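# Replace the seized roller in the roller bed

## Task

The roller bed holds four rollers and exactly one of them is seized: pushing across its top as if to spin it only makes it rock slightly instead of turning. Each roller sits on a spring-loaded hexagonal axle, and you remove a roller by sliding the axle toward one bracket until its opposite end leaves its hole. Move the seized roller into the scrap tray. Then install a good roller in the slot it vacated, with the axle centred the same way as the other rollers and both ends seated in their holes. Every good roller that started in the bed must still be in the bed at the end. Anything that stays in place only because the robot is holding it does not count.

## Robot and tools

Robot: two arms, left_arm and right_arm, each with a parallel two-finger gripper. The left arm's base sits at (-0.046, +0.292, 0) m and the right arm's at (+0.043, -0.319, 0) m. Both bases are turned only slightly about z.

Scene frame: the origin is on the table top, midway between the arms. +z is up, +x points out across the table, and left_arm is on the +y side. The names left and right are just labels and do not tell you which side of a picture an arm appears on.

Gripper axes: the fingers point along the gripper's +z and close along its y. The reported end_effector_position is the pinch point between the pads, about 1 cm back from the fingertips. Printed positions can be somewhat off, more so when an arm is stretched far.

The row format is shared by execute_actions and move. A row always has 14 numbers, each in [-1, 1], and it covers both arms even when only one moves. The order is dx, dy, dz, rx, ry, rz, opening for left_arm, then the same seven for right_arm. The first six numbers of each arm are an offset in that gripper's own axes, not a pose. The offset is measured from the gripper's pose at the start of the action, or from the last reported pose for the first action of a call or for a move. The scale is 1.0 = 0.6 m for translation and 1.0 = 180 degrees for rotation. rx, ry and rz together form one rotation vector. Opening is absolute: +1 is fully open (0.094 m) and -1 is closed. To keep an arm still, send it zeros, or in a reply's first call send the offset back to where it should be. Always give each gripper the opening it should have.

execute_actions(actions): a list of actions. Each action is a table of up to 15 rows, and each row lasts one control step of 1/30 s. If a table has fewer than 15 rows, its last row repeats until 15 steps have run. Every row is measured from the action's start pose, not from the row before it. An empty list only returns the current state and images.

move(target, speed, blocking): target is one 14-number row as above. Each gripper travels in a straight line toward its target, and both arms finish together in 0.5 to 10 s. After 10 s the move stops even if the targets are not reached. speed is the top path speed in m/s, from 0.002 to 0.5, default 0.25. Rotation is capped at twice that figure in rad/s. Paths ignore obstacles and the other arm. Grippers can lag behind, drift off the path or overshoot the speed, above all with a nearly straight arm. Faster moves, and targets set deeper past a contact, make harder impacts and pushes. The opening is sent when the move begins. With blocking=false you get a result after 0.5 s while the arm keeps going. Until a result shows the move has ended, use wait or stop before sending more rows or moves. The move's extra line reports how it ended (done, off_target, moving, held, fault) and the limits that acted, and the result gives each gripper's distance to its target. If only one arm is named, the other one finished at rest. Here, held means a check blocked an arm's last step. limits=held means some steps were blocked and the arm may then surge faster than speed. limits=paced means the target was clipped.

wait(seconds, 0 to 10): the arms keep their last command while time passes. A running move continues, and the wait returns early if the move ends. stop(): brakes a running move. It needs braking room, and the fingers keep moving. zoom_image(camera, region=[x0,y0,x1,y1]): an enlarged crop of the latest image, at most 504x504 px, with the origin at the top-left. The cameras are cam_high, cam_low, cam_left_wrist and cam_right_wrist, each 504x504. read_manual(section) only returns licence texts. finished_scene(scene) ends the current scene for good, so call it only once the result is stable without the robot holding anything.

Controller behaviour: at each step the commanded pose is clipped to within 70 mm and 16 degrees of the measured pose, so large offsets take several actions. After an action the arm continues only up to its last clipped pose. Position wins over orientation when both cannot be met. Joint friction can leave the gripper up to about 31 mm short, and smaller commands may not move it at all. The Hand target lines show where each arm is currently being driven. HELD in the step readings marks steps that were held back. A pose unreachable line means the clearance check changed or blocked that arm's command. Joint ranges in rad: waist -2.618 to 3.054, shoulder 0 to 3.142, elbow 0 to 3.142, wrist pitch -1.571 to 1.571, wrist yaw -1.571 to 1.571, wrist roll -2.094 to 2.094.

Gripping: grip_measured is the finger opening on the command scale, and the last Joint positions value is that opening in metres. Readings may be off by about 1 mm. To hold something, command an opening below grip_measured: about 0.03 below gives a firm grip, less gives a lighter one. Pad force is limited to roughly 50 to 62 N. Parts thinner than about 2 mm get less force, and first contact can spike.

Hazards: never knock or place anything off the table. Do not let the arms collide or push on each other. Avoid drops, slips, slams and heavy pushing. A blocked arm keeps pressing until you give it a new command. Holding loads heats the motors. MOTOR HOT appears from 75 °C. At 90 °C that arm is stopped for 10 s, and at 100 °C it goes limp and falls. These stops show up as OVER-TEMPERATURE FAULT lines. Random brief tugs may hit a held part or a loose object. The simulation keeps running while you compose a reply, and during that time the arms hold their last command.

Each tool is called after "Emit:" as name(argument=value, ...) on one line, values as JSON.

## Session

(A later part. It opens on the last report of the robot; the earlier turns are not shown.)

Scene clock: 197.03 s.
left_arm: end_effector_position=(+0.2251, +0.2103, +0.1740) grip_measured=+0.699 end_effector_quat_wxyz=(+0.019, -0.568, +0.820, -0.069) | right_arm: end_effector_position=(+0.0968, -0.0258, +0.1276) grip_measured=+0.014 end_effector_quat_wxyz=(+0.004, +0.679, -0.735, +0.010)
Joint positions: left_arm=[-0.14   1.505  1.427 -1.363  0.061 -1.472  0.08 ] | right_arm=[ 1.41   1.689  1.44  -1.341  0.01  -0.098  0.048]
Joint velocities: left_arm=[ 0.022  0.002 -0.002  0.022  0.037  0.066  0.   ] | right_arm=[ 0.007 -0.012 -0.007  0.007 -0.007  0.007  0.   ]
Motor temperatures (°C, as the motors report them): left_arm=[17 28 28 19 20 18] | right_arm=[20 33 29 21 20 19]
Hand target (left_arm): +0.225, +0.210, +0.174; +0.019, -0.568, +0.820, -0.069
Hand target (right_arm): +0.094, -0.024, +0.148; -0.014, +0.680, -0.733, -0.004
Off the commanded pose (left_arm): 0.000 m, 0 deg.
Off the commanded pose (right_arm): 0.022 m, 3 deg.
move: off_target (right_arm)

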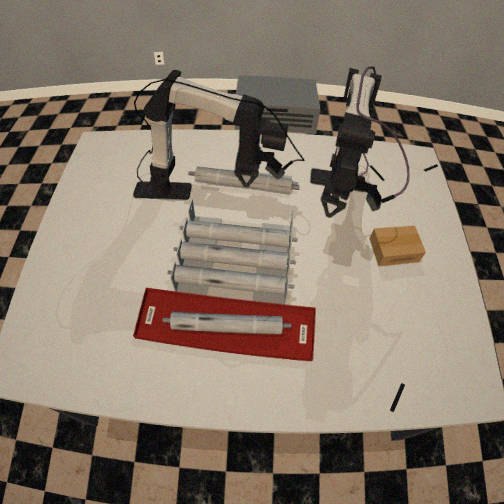

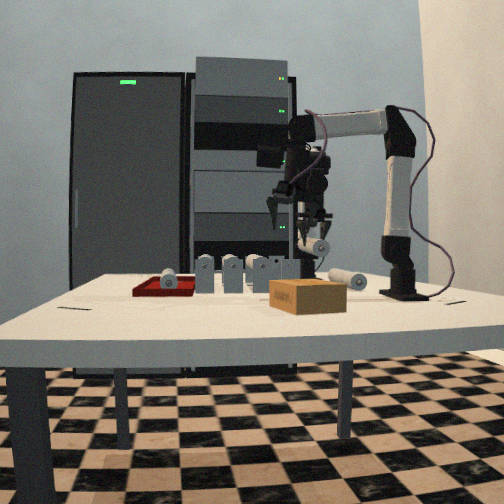

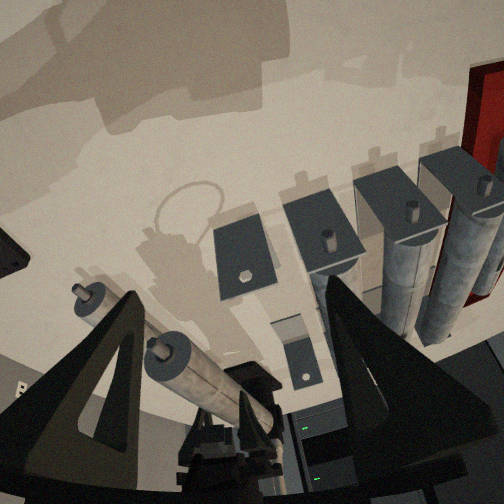

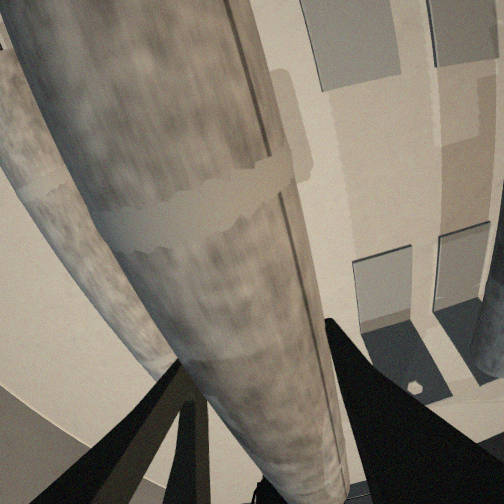

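Emit:
move(target=[0,0,0,0,0,0,0.7,0.075,-0.15,-0.03,0,0.055,0,-0.06], speed=0.08)

Emit:
move(target=[0,0,0,0,0,0,0.7,0,0,0.05,0,0,0,-0.06], speed=0.04)

Scene clock: 201.03 s.
left_arm: end_effector_position=(+0.2251, +0.2103, +0.1740) grip_measured=+0.699 end_effector_quat_wxyz=(+0.019, -0.568, +0.820, -0.069) | right_arm: end_effector_position=(+0.1824, -0.0690, +0.1353) grip_measured=+0.014 end_effector_quat_wxyz=(+0.059, +0.673, -0.735, +0.057)
Joint positions: left_arm=[-0.14   1.505  1.427 -1.363  0.061 -1.472  0.08 ] | right_arm=[ 1.117  1.767  1.549 -1.504  0.066 -0.376  0.048]
Joint velocities: left_arm=[-0.002  0.007  0.002  0.11   0.095  0.066  0.   ] | right_arm=[-0.007 -0.007 -0.007  0.095 -0.051  0.007  0.   ]
Motor temperatures (°C, as the motors report them): left_arm=[17 28 28 19 20 18] | right_arm=[20 33 30 20 20 19]
Hand target (left_arm): +0.225, +0.210, +0.174; +0.019, -0.568, +0.820, -0.069
Hand target (right_arm): +0.184, -0.075, +0.148; -0.061, -0.675, +0.733, -0.066
Off the commanded pose (left_arm): 0.000 m, 0 deg.
Off the commanded pose (right_arm): 0.015 m, 2 deg.
joint sent to its limit (right arm) — the command would take joint 4 (wrist pitch) past its lower limit, so that joint was sent only as far as its limit.
move: off_target (right_arm)

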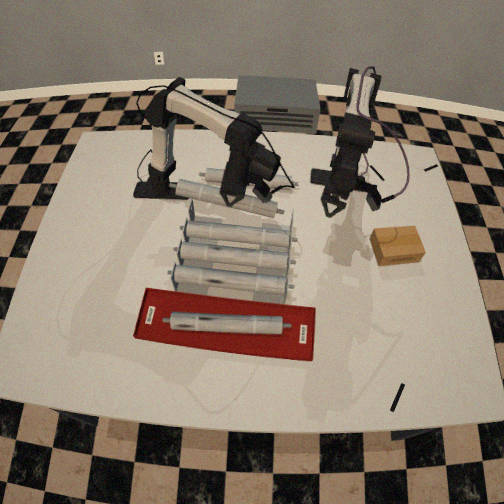

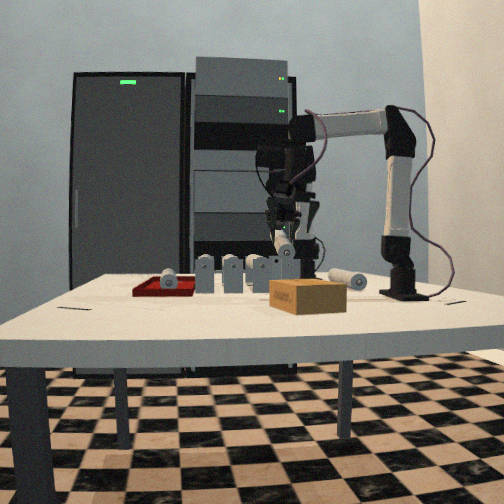

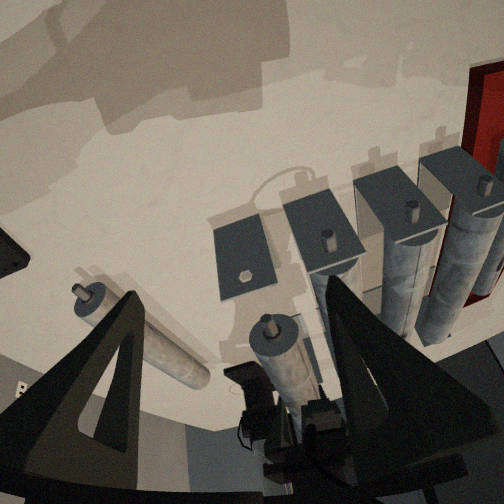

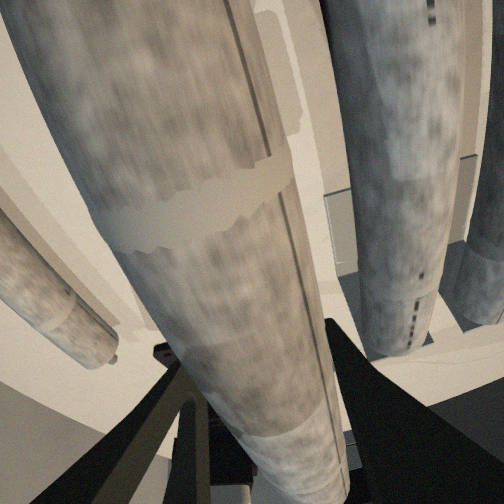

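Scene clock: 202.20 s.
left_arm: end_effector_position=(+0.2251, +0.2103, +0.1740) grip_measured=+0.699 end_effector_quat_wxyz=(+0.019, -0.568, +0.820, -0.069) | right_arm: end_effector_position=(+0.1814, -0.0680, +0.1013) grip_measured=+0.014 end_effector_quat_wxyz=(+0.057, +0.674, -0.735, +0.053)
Joint positions: left_arm=[-0.14   1.505  1.427 -1.363  0.061 -1.472  0.08 ] | right_arm=[ 1.117  1.767  1.415 -1.362  0.058 -0.378  0.048]
Joint velocities: left_arm=[-0.007  0.007 -0.002 -0.022  0.007  0.022  0.   ] | right_arm=[ 0.007 -0.007 -0.002  0.007 -0.007 -0.022  0.   ]
Motor temperatures (°C, as the motors report them): left_arm=[17 28 28 19 20 18] | right_arm=[20 33 30 20 20 19]
Hand target (left_arm): +0.225, +0.210, +0.174; +0.019, -0.568, +0.820, -0.069
Hand target (right_arm): +0.182, -0.074, +0.106; -0.059, -0.673, +0.735, -0.057
Off the commanded pose (left_arm): 0.000 m, 0 deg.
Off the commanded pose (right_arm): 0.007 m, 1 deg.
move: done

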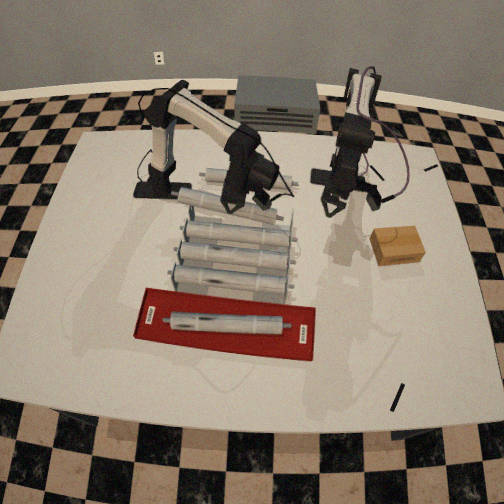

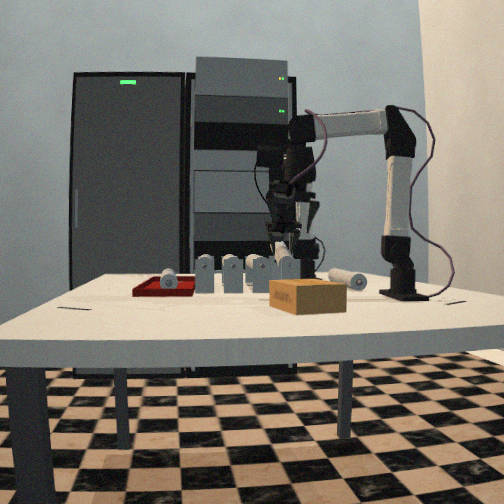

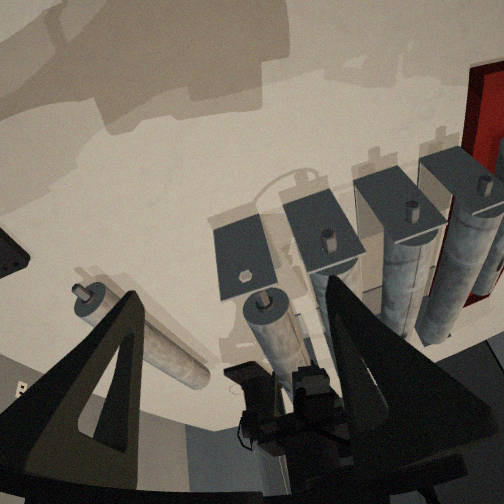

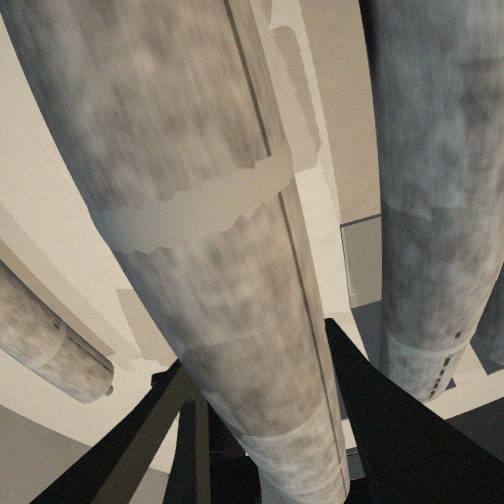

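Emit:
move(target=[0,0,0,0,0,0,0.7,-0.075,0,-0.01,0,0,0,-0.06], speed=0.03)

Scene clock: 204.83 s.
left_arm: end_effector_position=(+0.2251, +0.2103, +0.1740) grip_measured=+0.699 end_effector_quat_wxyz=(+0.019, -0.568, +0.820, -0.069) | right_arm: end_effector_position=(+0.1826, -0.0412, +0.0904) grip_measured=+0.014 end_effector_quat_wxyz=(+0.087, +0.668, -0.736, +0.068)
Joint positions: left_arm=[-0.14   1.505  1.427 -1.363  0.061 -1.472  0.08 ] | right_arm=[ 1.152  1.931  1.571 -1.425  0.058 -0.331  0.048]
Joint velocities: left_arm=[ 0.007 -0.007 -0.002  0.051 -0.022 -0.037 -0.   ] | right_arm=[-0.012 -0.002  0.002 -0.125 -0.022 -0.022  0.001]
Motor temperatures (°C, as the motors report them): left_arm=[17 28 29 19 20 18] | right_arm=[20 33 30 20 20 19]
Hand target (left_arm): +0.225, +0.210, +0.174; +0.019, -0.568, +0.820, -0.069
Hand target (right_arm): +0.184, -0.023, +0.101; -0.057, -0.674, +0.735, -0.052
Off the commanded pose (left_arm): 0.000 m, 0 deg.
Off the commanded pose (right_arm): 0.021 m, 4 deg.
move: off_target (right_arm)

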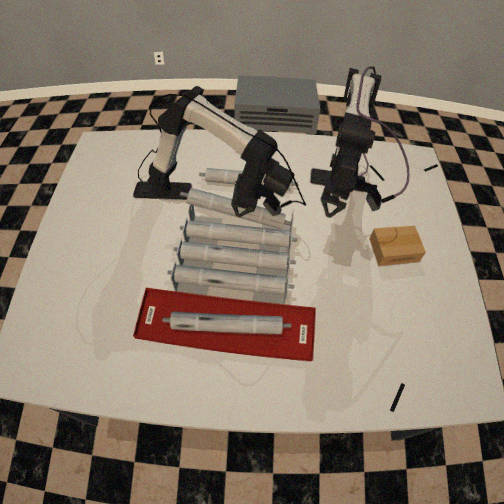

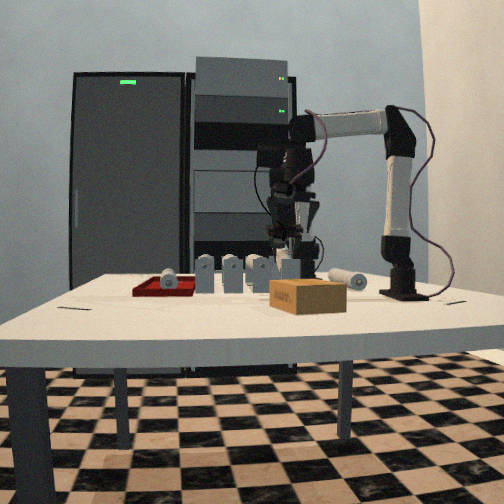

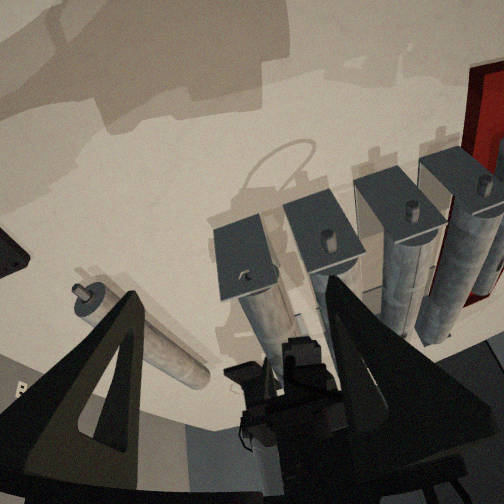

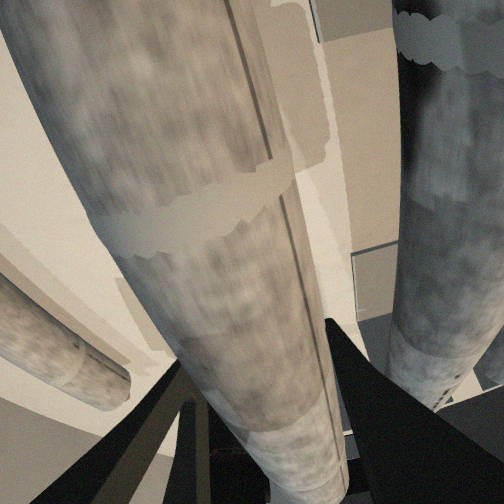

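Probably low; sweep up while pressing.

Emit:
move(target=[0,0,0,0,0,0,0.7,-0.04,0,-0.05,0,-0.02,0,-0.06], speed=0.015)

Emit:
zoom_image(camera="cam_left_wrist", region=[180,200,380,360])

Scene clock: 209.53 s.
left_arm: end_effector_position=(+0.2251, +0.2103, +0.1740) grip_measured=+0.699 end_effector_quat_wxyz=(+0.019, -0.568, +0.820, -0.069) | right_arm: end_effector_position=(+0.1828, -0.0363, +0.1024) grip_measured=+0.014 end_effector_quat_wxyz=(+0.109, +0.664, -0.736, +0.076)
Joint positions: left_arm=[-0.14   1.505  1.427 -1.363  0.061 -1.472  0.08 ] | right_arm=[ 1.156  1.99   1.69  -1.532  0.053 -0.322  0.048]
Joint velocities: left_arm=[ 0.002  0.002 -0.017 -0.007  0.051 -0.022 -0.001] | right_arm=[-0.012  0.002 -0.002  0.037 -0.007  0.022 -0.001]
Motor temperatures (°C, as the motors report them): left_arm=[17 28 29 19 20 18] | right_arm=[20 34 31 20 20 19]
Hand target (left_arm): +0.225, +0.210, +0.174; +0.019, -0.568, +0.820, -0.069
Hand target (right_arm): +0.185, -0.012, +0.115; -0.064, -0.670, +0.738, -0.047
Off the commanded pose (left_arm): 0.000 m, 0 deg.
Off the commanded pose (right_arm): 0.028 m, 6 deg.
move: off_target (right_arm)

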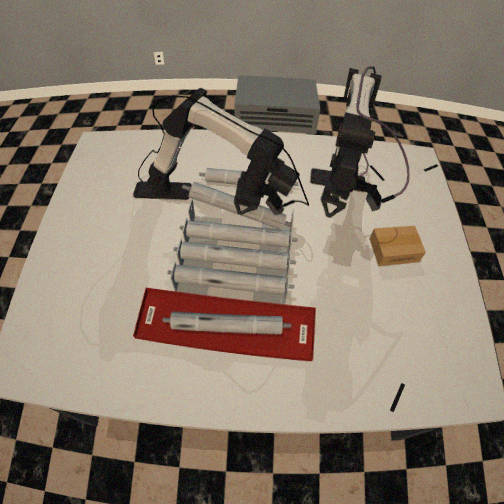

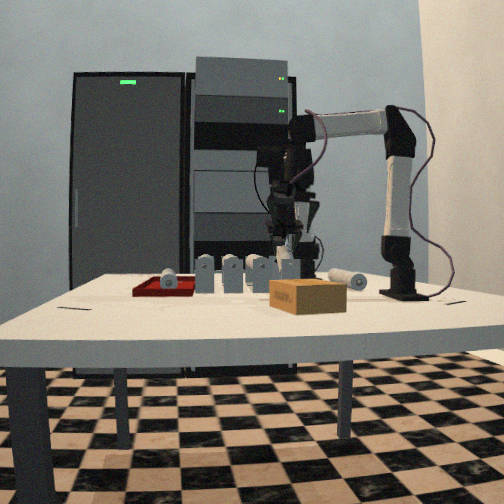

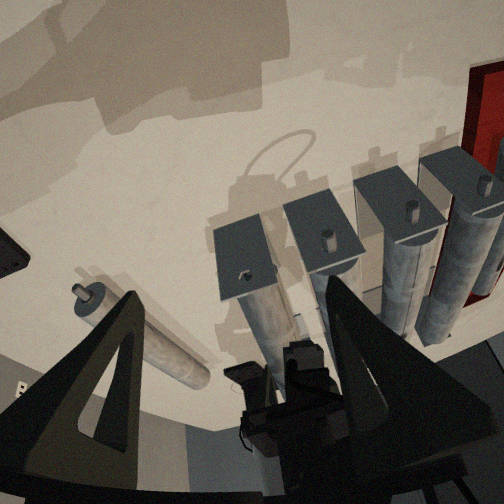

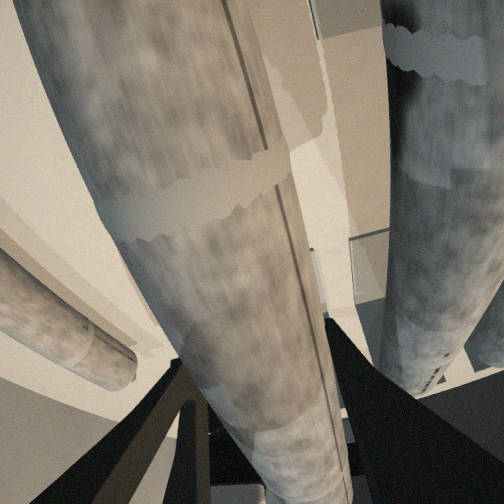

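Region (180, 200, 380, 360) of cam_left_wrist's 504x504 image, scaled by 2.520, with more detail than that image has; it fills the top 403 rows of this view, and the rest is white.

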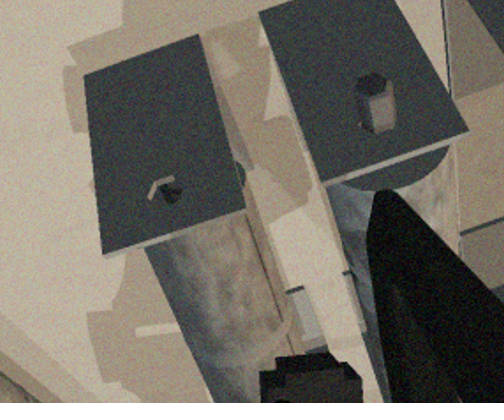

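Emit:
move(target=[0,0,0,0,0,0,0.7,-0.05,0.008,0.02,0,-0.06,0,-0.06], speed=0.015)

Emit:
zoom_image(camera="cam_left_wrist", region=[180,200,380,360])

Scene clock: 218.63 s.
left_arm: end_effector_position=(+0.2251, +0.2103, +0.1740) grip_measured=+0.699 end_effector_quat_wxyz=(+0.019, -0.568, +0.820, -0.069) | right_arm: end_effector_position=(+0.1789, -0.0392, +0.0809) grip_measured=+0.014 end_effector_quat_wxyz=(-0.092, -0.663, +0.740, -0.062)
Joint positions: left_arm=[-0.14   1.505  1.427 -1.363  0.061 -1.472  0.08 ] | right_arm=[ 1.156  1.941  1.546 -1.394  0.04  -0.317  0.048]
Joint velocities: left_arm=[-0.012  0.002 -0.017 -0.051 -0.007 -0.007  0.   ] | right_arm=[ 0.012  0.007 -0.017  0.051  0.022 -0.007 -0.   ]
Motor temperatures (°C, as the motors report them): left_arm=[17 28 29 19 20 18] | right_arm=[20 36 30 20 20 19]
Hand target (left_arm): +0.225, +0.210, +0.174; +0.019, -0.568, +0.820, -0.069
Hand target (right_arm): +0.180, -0.011, +0.086; -0.042, -0.670, +0.741, -0.013
Off the commanded pose (left_arm): 0.000 m, 0 deg.
Off the commanded pose (right_arm): 0.029 m, 8 deg.
move: off_target (right_arm)

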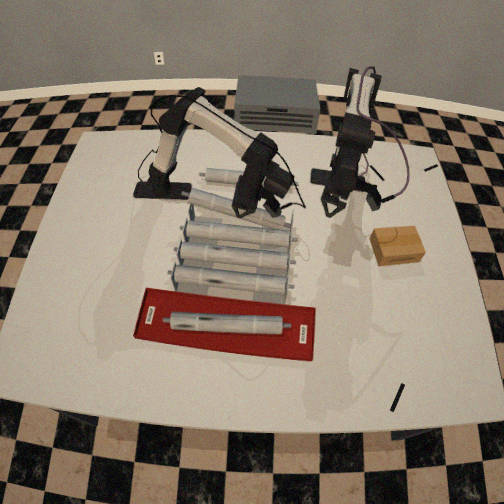

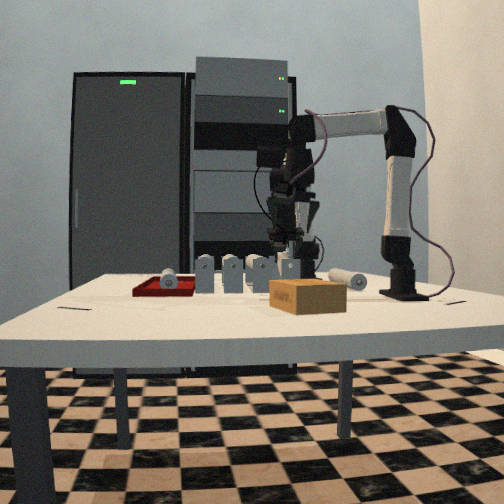

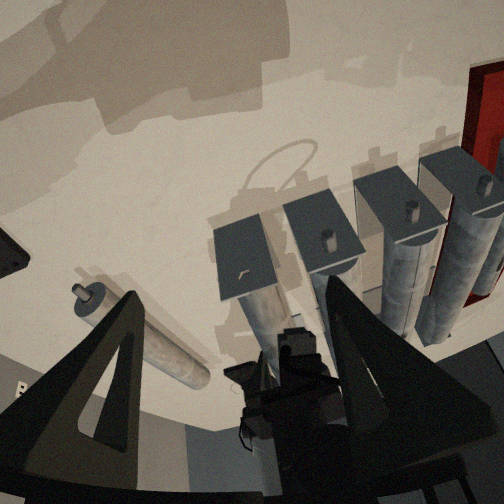

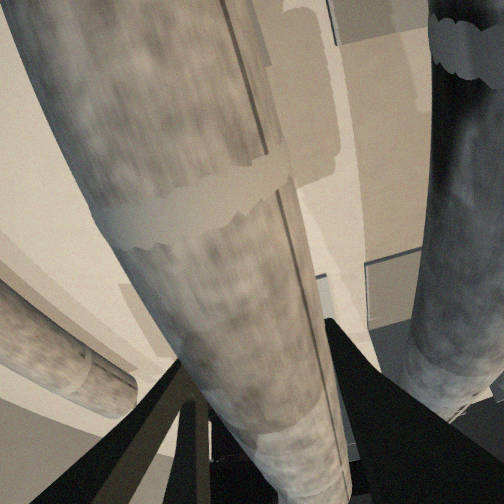

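Region (180, 200, 380, 360) of cam_left_wrist's 504x504 image, scaled by 2.520, with more detail than that image has; it fills the top 403 rows of this view, and the rest is white.

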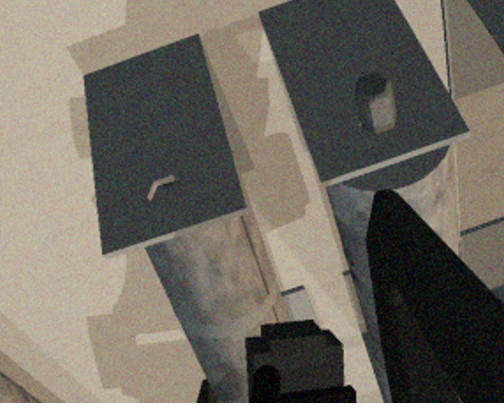

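Emit:
move(target=[0.21,-0.03,0.08,0,0,0,0.6,0,0,0,0,0,0,-0.06], speed=0.08)

Emit:
move(target=[0,0.01,0.12,0,0,0,0.6,0,0,0,0,0,0,-0.06], speed=0.04)

Emit:
move(target=[0,0,0,0,0,0,0,0,0,0,0,0,0,-0.06])

Scene clock: 225.17 s.
left_arm: end_effector_position=(+0.2113, +0.1263, +0.1494) grip_measured=+0.601 end_effector_quat_wxyz=(+0.053, -0.588, +0.805, -0.049) | right_arm: end_effector_position=(+0.1767, -0.0463, +0.0802) grip_measured=+0.014 end_effector_quat_wxyz=(-0.105, -0.661, +0.740, -0.068)
Joint positions: left_arm=[-0.495  1.584  1.405 -1.264 -0.069 -1.869  0.075] | right_arm=[ 1.153  1.941  1.536 -1.414  0.041 -0.316  0.048]
Joint velocities: left_arm=[ 0.002  0.002  0.002  0.037 -0.007 -0.051 -0.001] | right_arm=[-0.017  0.012 -0.012  0.007 -0.037 -0.037 -0.   ]
Motor temperatures (°C, as the motors report them): left_arm=[17 28 29 19 20 18] | right_arm=[20 37 30 21 20 19]
Hand target (left_arm): +0.211, +0.124, +0.150; +0.049, -0.587, +0.806, -0.053
Hand target (right_arm): +0.177, -0.047, +0.080; -0.106, -0.661, +0.740, -0.068
Off the commanded pose (left_arm): 0.047 m, 5 deg.
Off the commanded pose (right_arm): 0.007 m, 2 deg.
move: held (left_arm, right_arm); limits=held; held on 9 of 58 steps (left_arm, right_arm), including the last (left_arm, right_arm)
pose unreachable (left arm): on one or more control steps of this call, first in action 0 (counted from 0), this arm could not follow its commanded pose, so it was not sent that pose on those steps. On the call's last step it was still not sent that pose. It may still have moved: this result reports where it is.
cause: the commanded pose would bring a part of the arm too close to another arm (this arm's wrist (the part past joint 4) and the other arm's forearm (the part past joint 3)).
pose unreachable (right arm): on one or more control steps of this call, first in action 0 (counted from 0), this arm could not follow its commanded pose, so it was not sent that pose on those steps. On the call's last step it was still not sent that pose. It may still have moved: this result reports where it is.
cause: the commanded pose would bring a part of the arm too close to another arm (this arm's wrist (the part past joint 4) and the other arm's wrist (the part past joint 4)).

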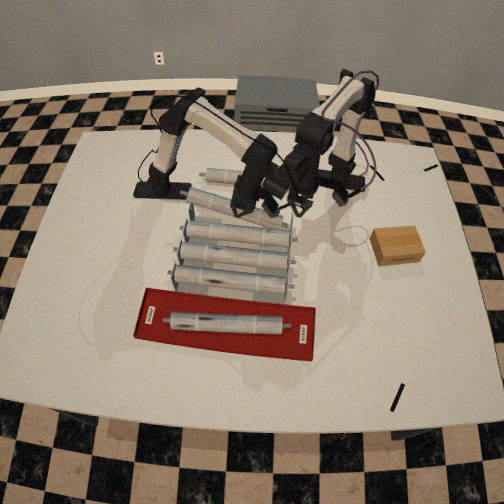

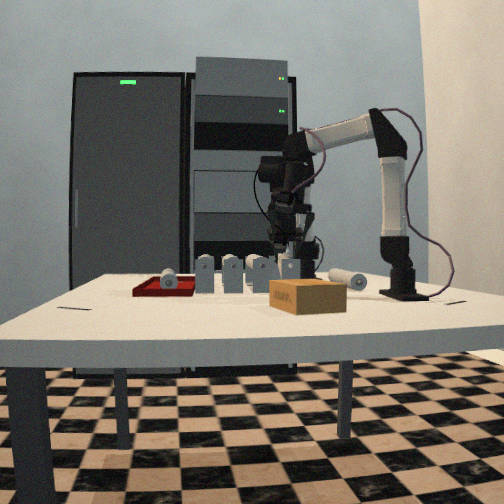

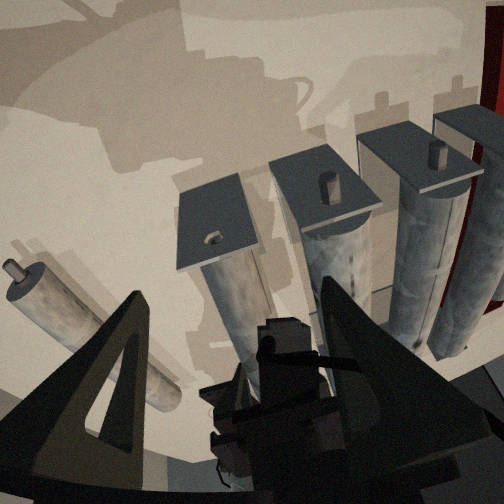

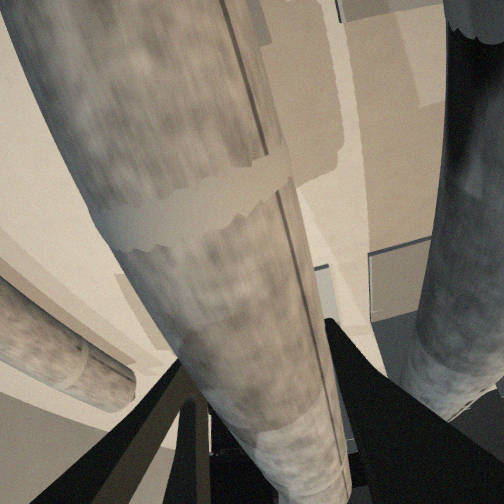

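Scene clock: 227.20 s.
left_arm: end_effector_position=(+0.2115, +0.1265, +0.1337) grip_measured=+0.601 end_effector_quat_wxyz=(+0.054, -0.588, +0.805, -0.048) | right_arm: end_effector_position=(+0.1772, -0.0454, +0.0799) grip_measured=+0.014 end_effector_quat_wxyz=(-0.103, -0.661, +0.740, -0.067)
Joint positions: left_arm=[-0.495  1.584  1.342 -1.203 -0.071 -1.869  0.075] | right_arm=[ 1.153  1.941  1.536 -1.409  0.041 -0.316  0.048]
Joint velocities: left_arm=[-0.002 -0.007  0.002 -0.007  0.022  0.037  0.001] | right_arm=[-0.007 -0.007 -0.012 -0.081  0.007 -0.051  0.001]
Motor temperatures (°C, as the motors report them): left_arm=[17 28 29 19 20 18] | right_arm=[20 37 30 21 20 19]
Hand target (left_arm): +0.212, +0.126, +0.134; +0.054, -0.588, +0.805, -0.048
Hand target (right_arm): +0.177, -0.046, +0.080; -0.105, -0.661, +0.740, -0.068
Off the commanded pose (left_arm): 0.057 m, 0 deg.
Off the commanded pose (right_arm): 0.001 m, 0 deg.
move: held (left_arm); limits=held; held on 44 of 61 steps (left_arm, right_arm), including the last (left_arm)
pose unreachable (left arm): on one or more control steps of this call, first in action 0 (counted from 0), this arm could not follow its commanded pose, so it was not sent that pose on those steps. On the call's last step it was still not sent that pose. It may still have moved: this result reports where it is.
cause: the commanded pose would bring a part of the arm too close to another arm (this arm's wrist (the part past joint 4) and the other arm's wrist (the part past joint 4)).
pose unreachable (right arm): on one or more control steps of this call, first in action 0 (counted from 0), this arm could not follow its commanded pose, so it was not sent that pose on those steps. It may still have moved: this result reports where it is.
cause: the commanded pose would bring a part of the arm too close to another arm (this arm's forearm (the part past joint 3) and the other arm's wrist (the part past joint 4)).

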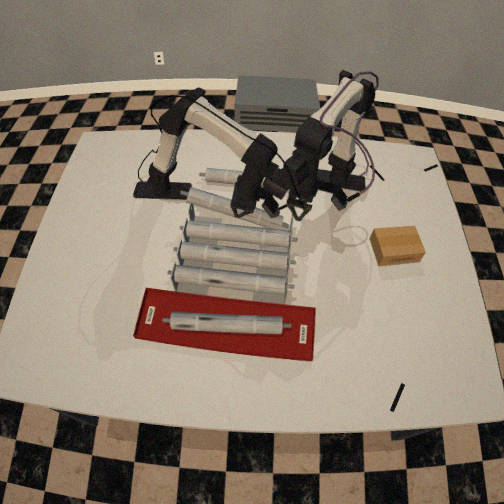

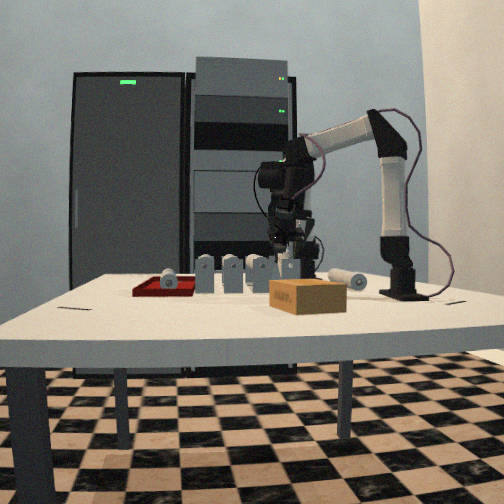

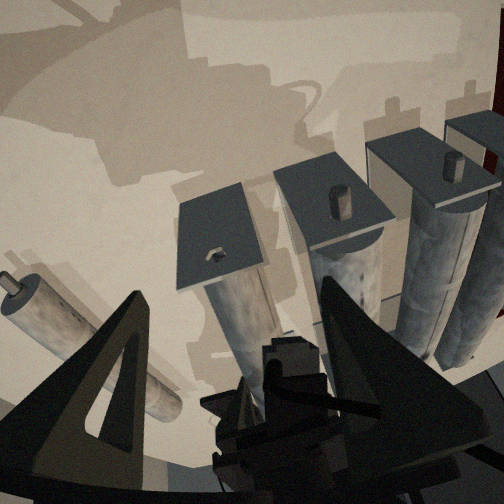

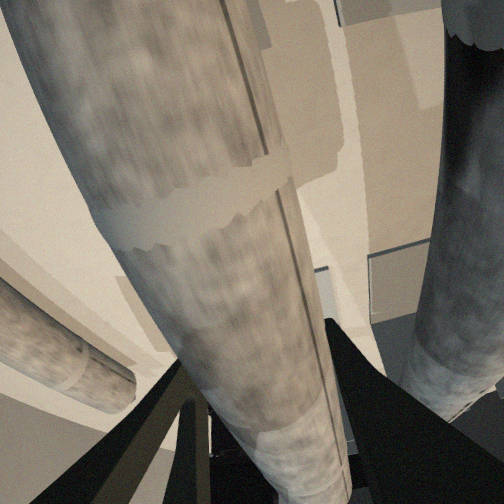

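Scene clock: 227.70 s.
left_arm: end_effector_position=(+0.2115, +0.1265, +0.1337) grip_measured=+0.001 end_effector_quat_wxyz=(+0.054, -0.588, +0.805, -0.048) | right_arm: end_effector_position=(+0.1774, -0.0450, +0.0798) grip_measured=+0.014 end_effector_quat_wxyz=(-0.102, -0.661, +0.740, -0.067)
Joint positions: left_arm=[-0.495  1.584  1.342 -1.203 -0.071 -1.869  0.047] | right_arm=[ 1.153  1.941  1.536 -1.407  0.041 -0.316  0.048]
Joint velocities: left_arm=[ 0.002  0.012 -0.002 -0.037  0.125  0.037 -0.001] | right_arm=[-0.012  0.002  0.002 -0.051 -0.007  0.007  0.   ]
Motor temperatures (°C, as the motors report them): left_arm=[17 28 29 19 20 18] | right_arm=[20 37 30 21 20 19]
Hand target (left_arm): +0.212, +0.126, +0.134; +0.054, -0.588, +0.805, -0.048
Hand target (right_arm): +0.177, -0.045, +0.080; -0.103, -0.661, +0.740, -0.067
Off the commanded pose (left_arm): 0.000 m, 0 deg.
Off the commanded pose (right_arm): 0.000 m, 0 deg.
move: done

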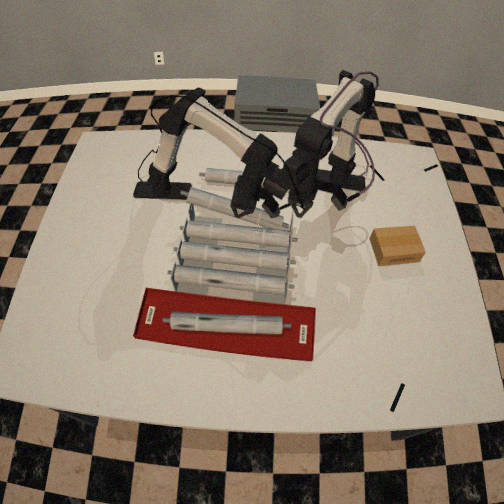

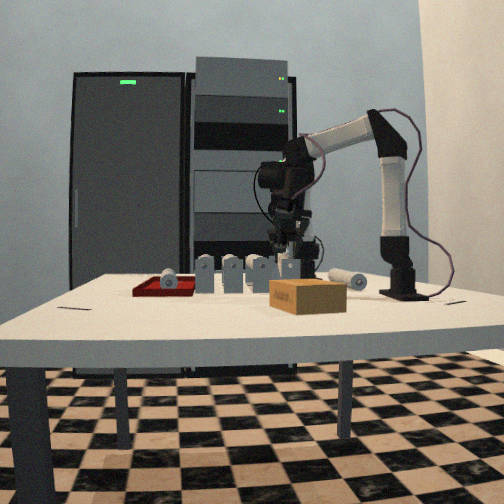

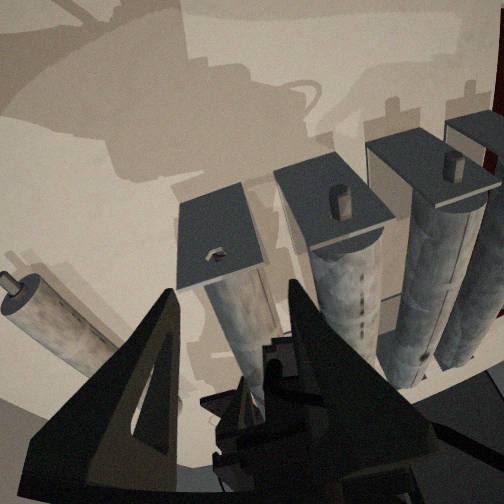

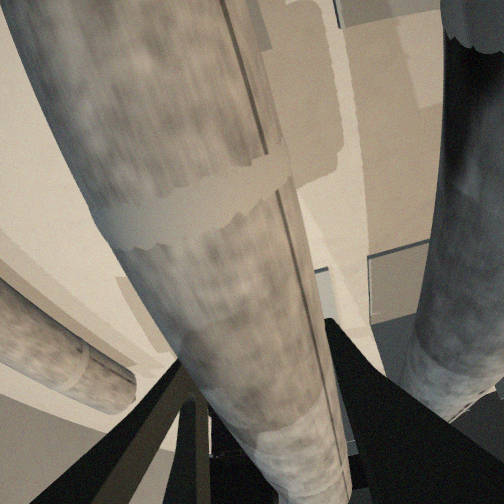

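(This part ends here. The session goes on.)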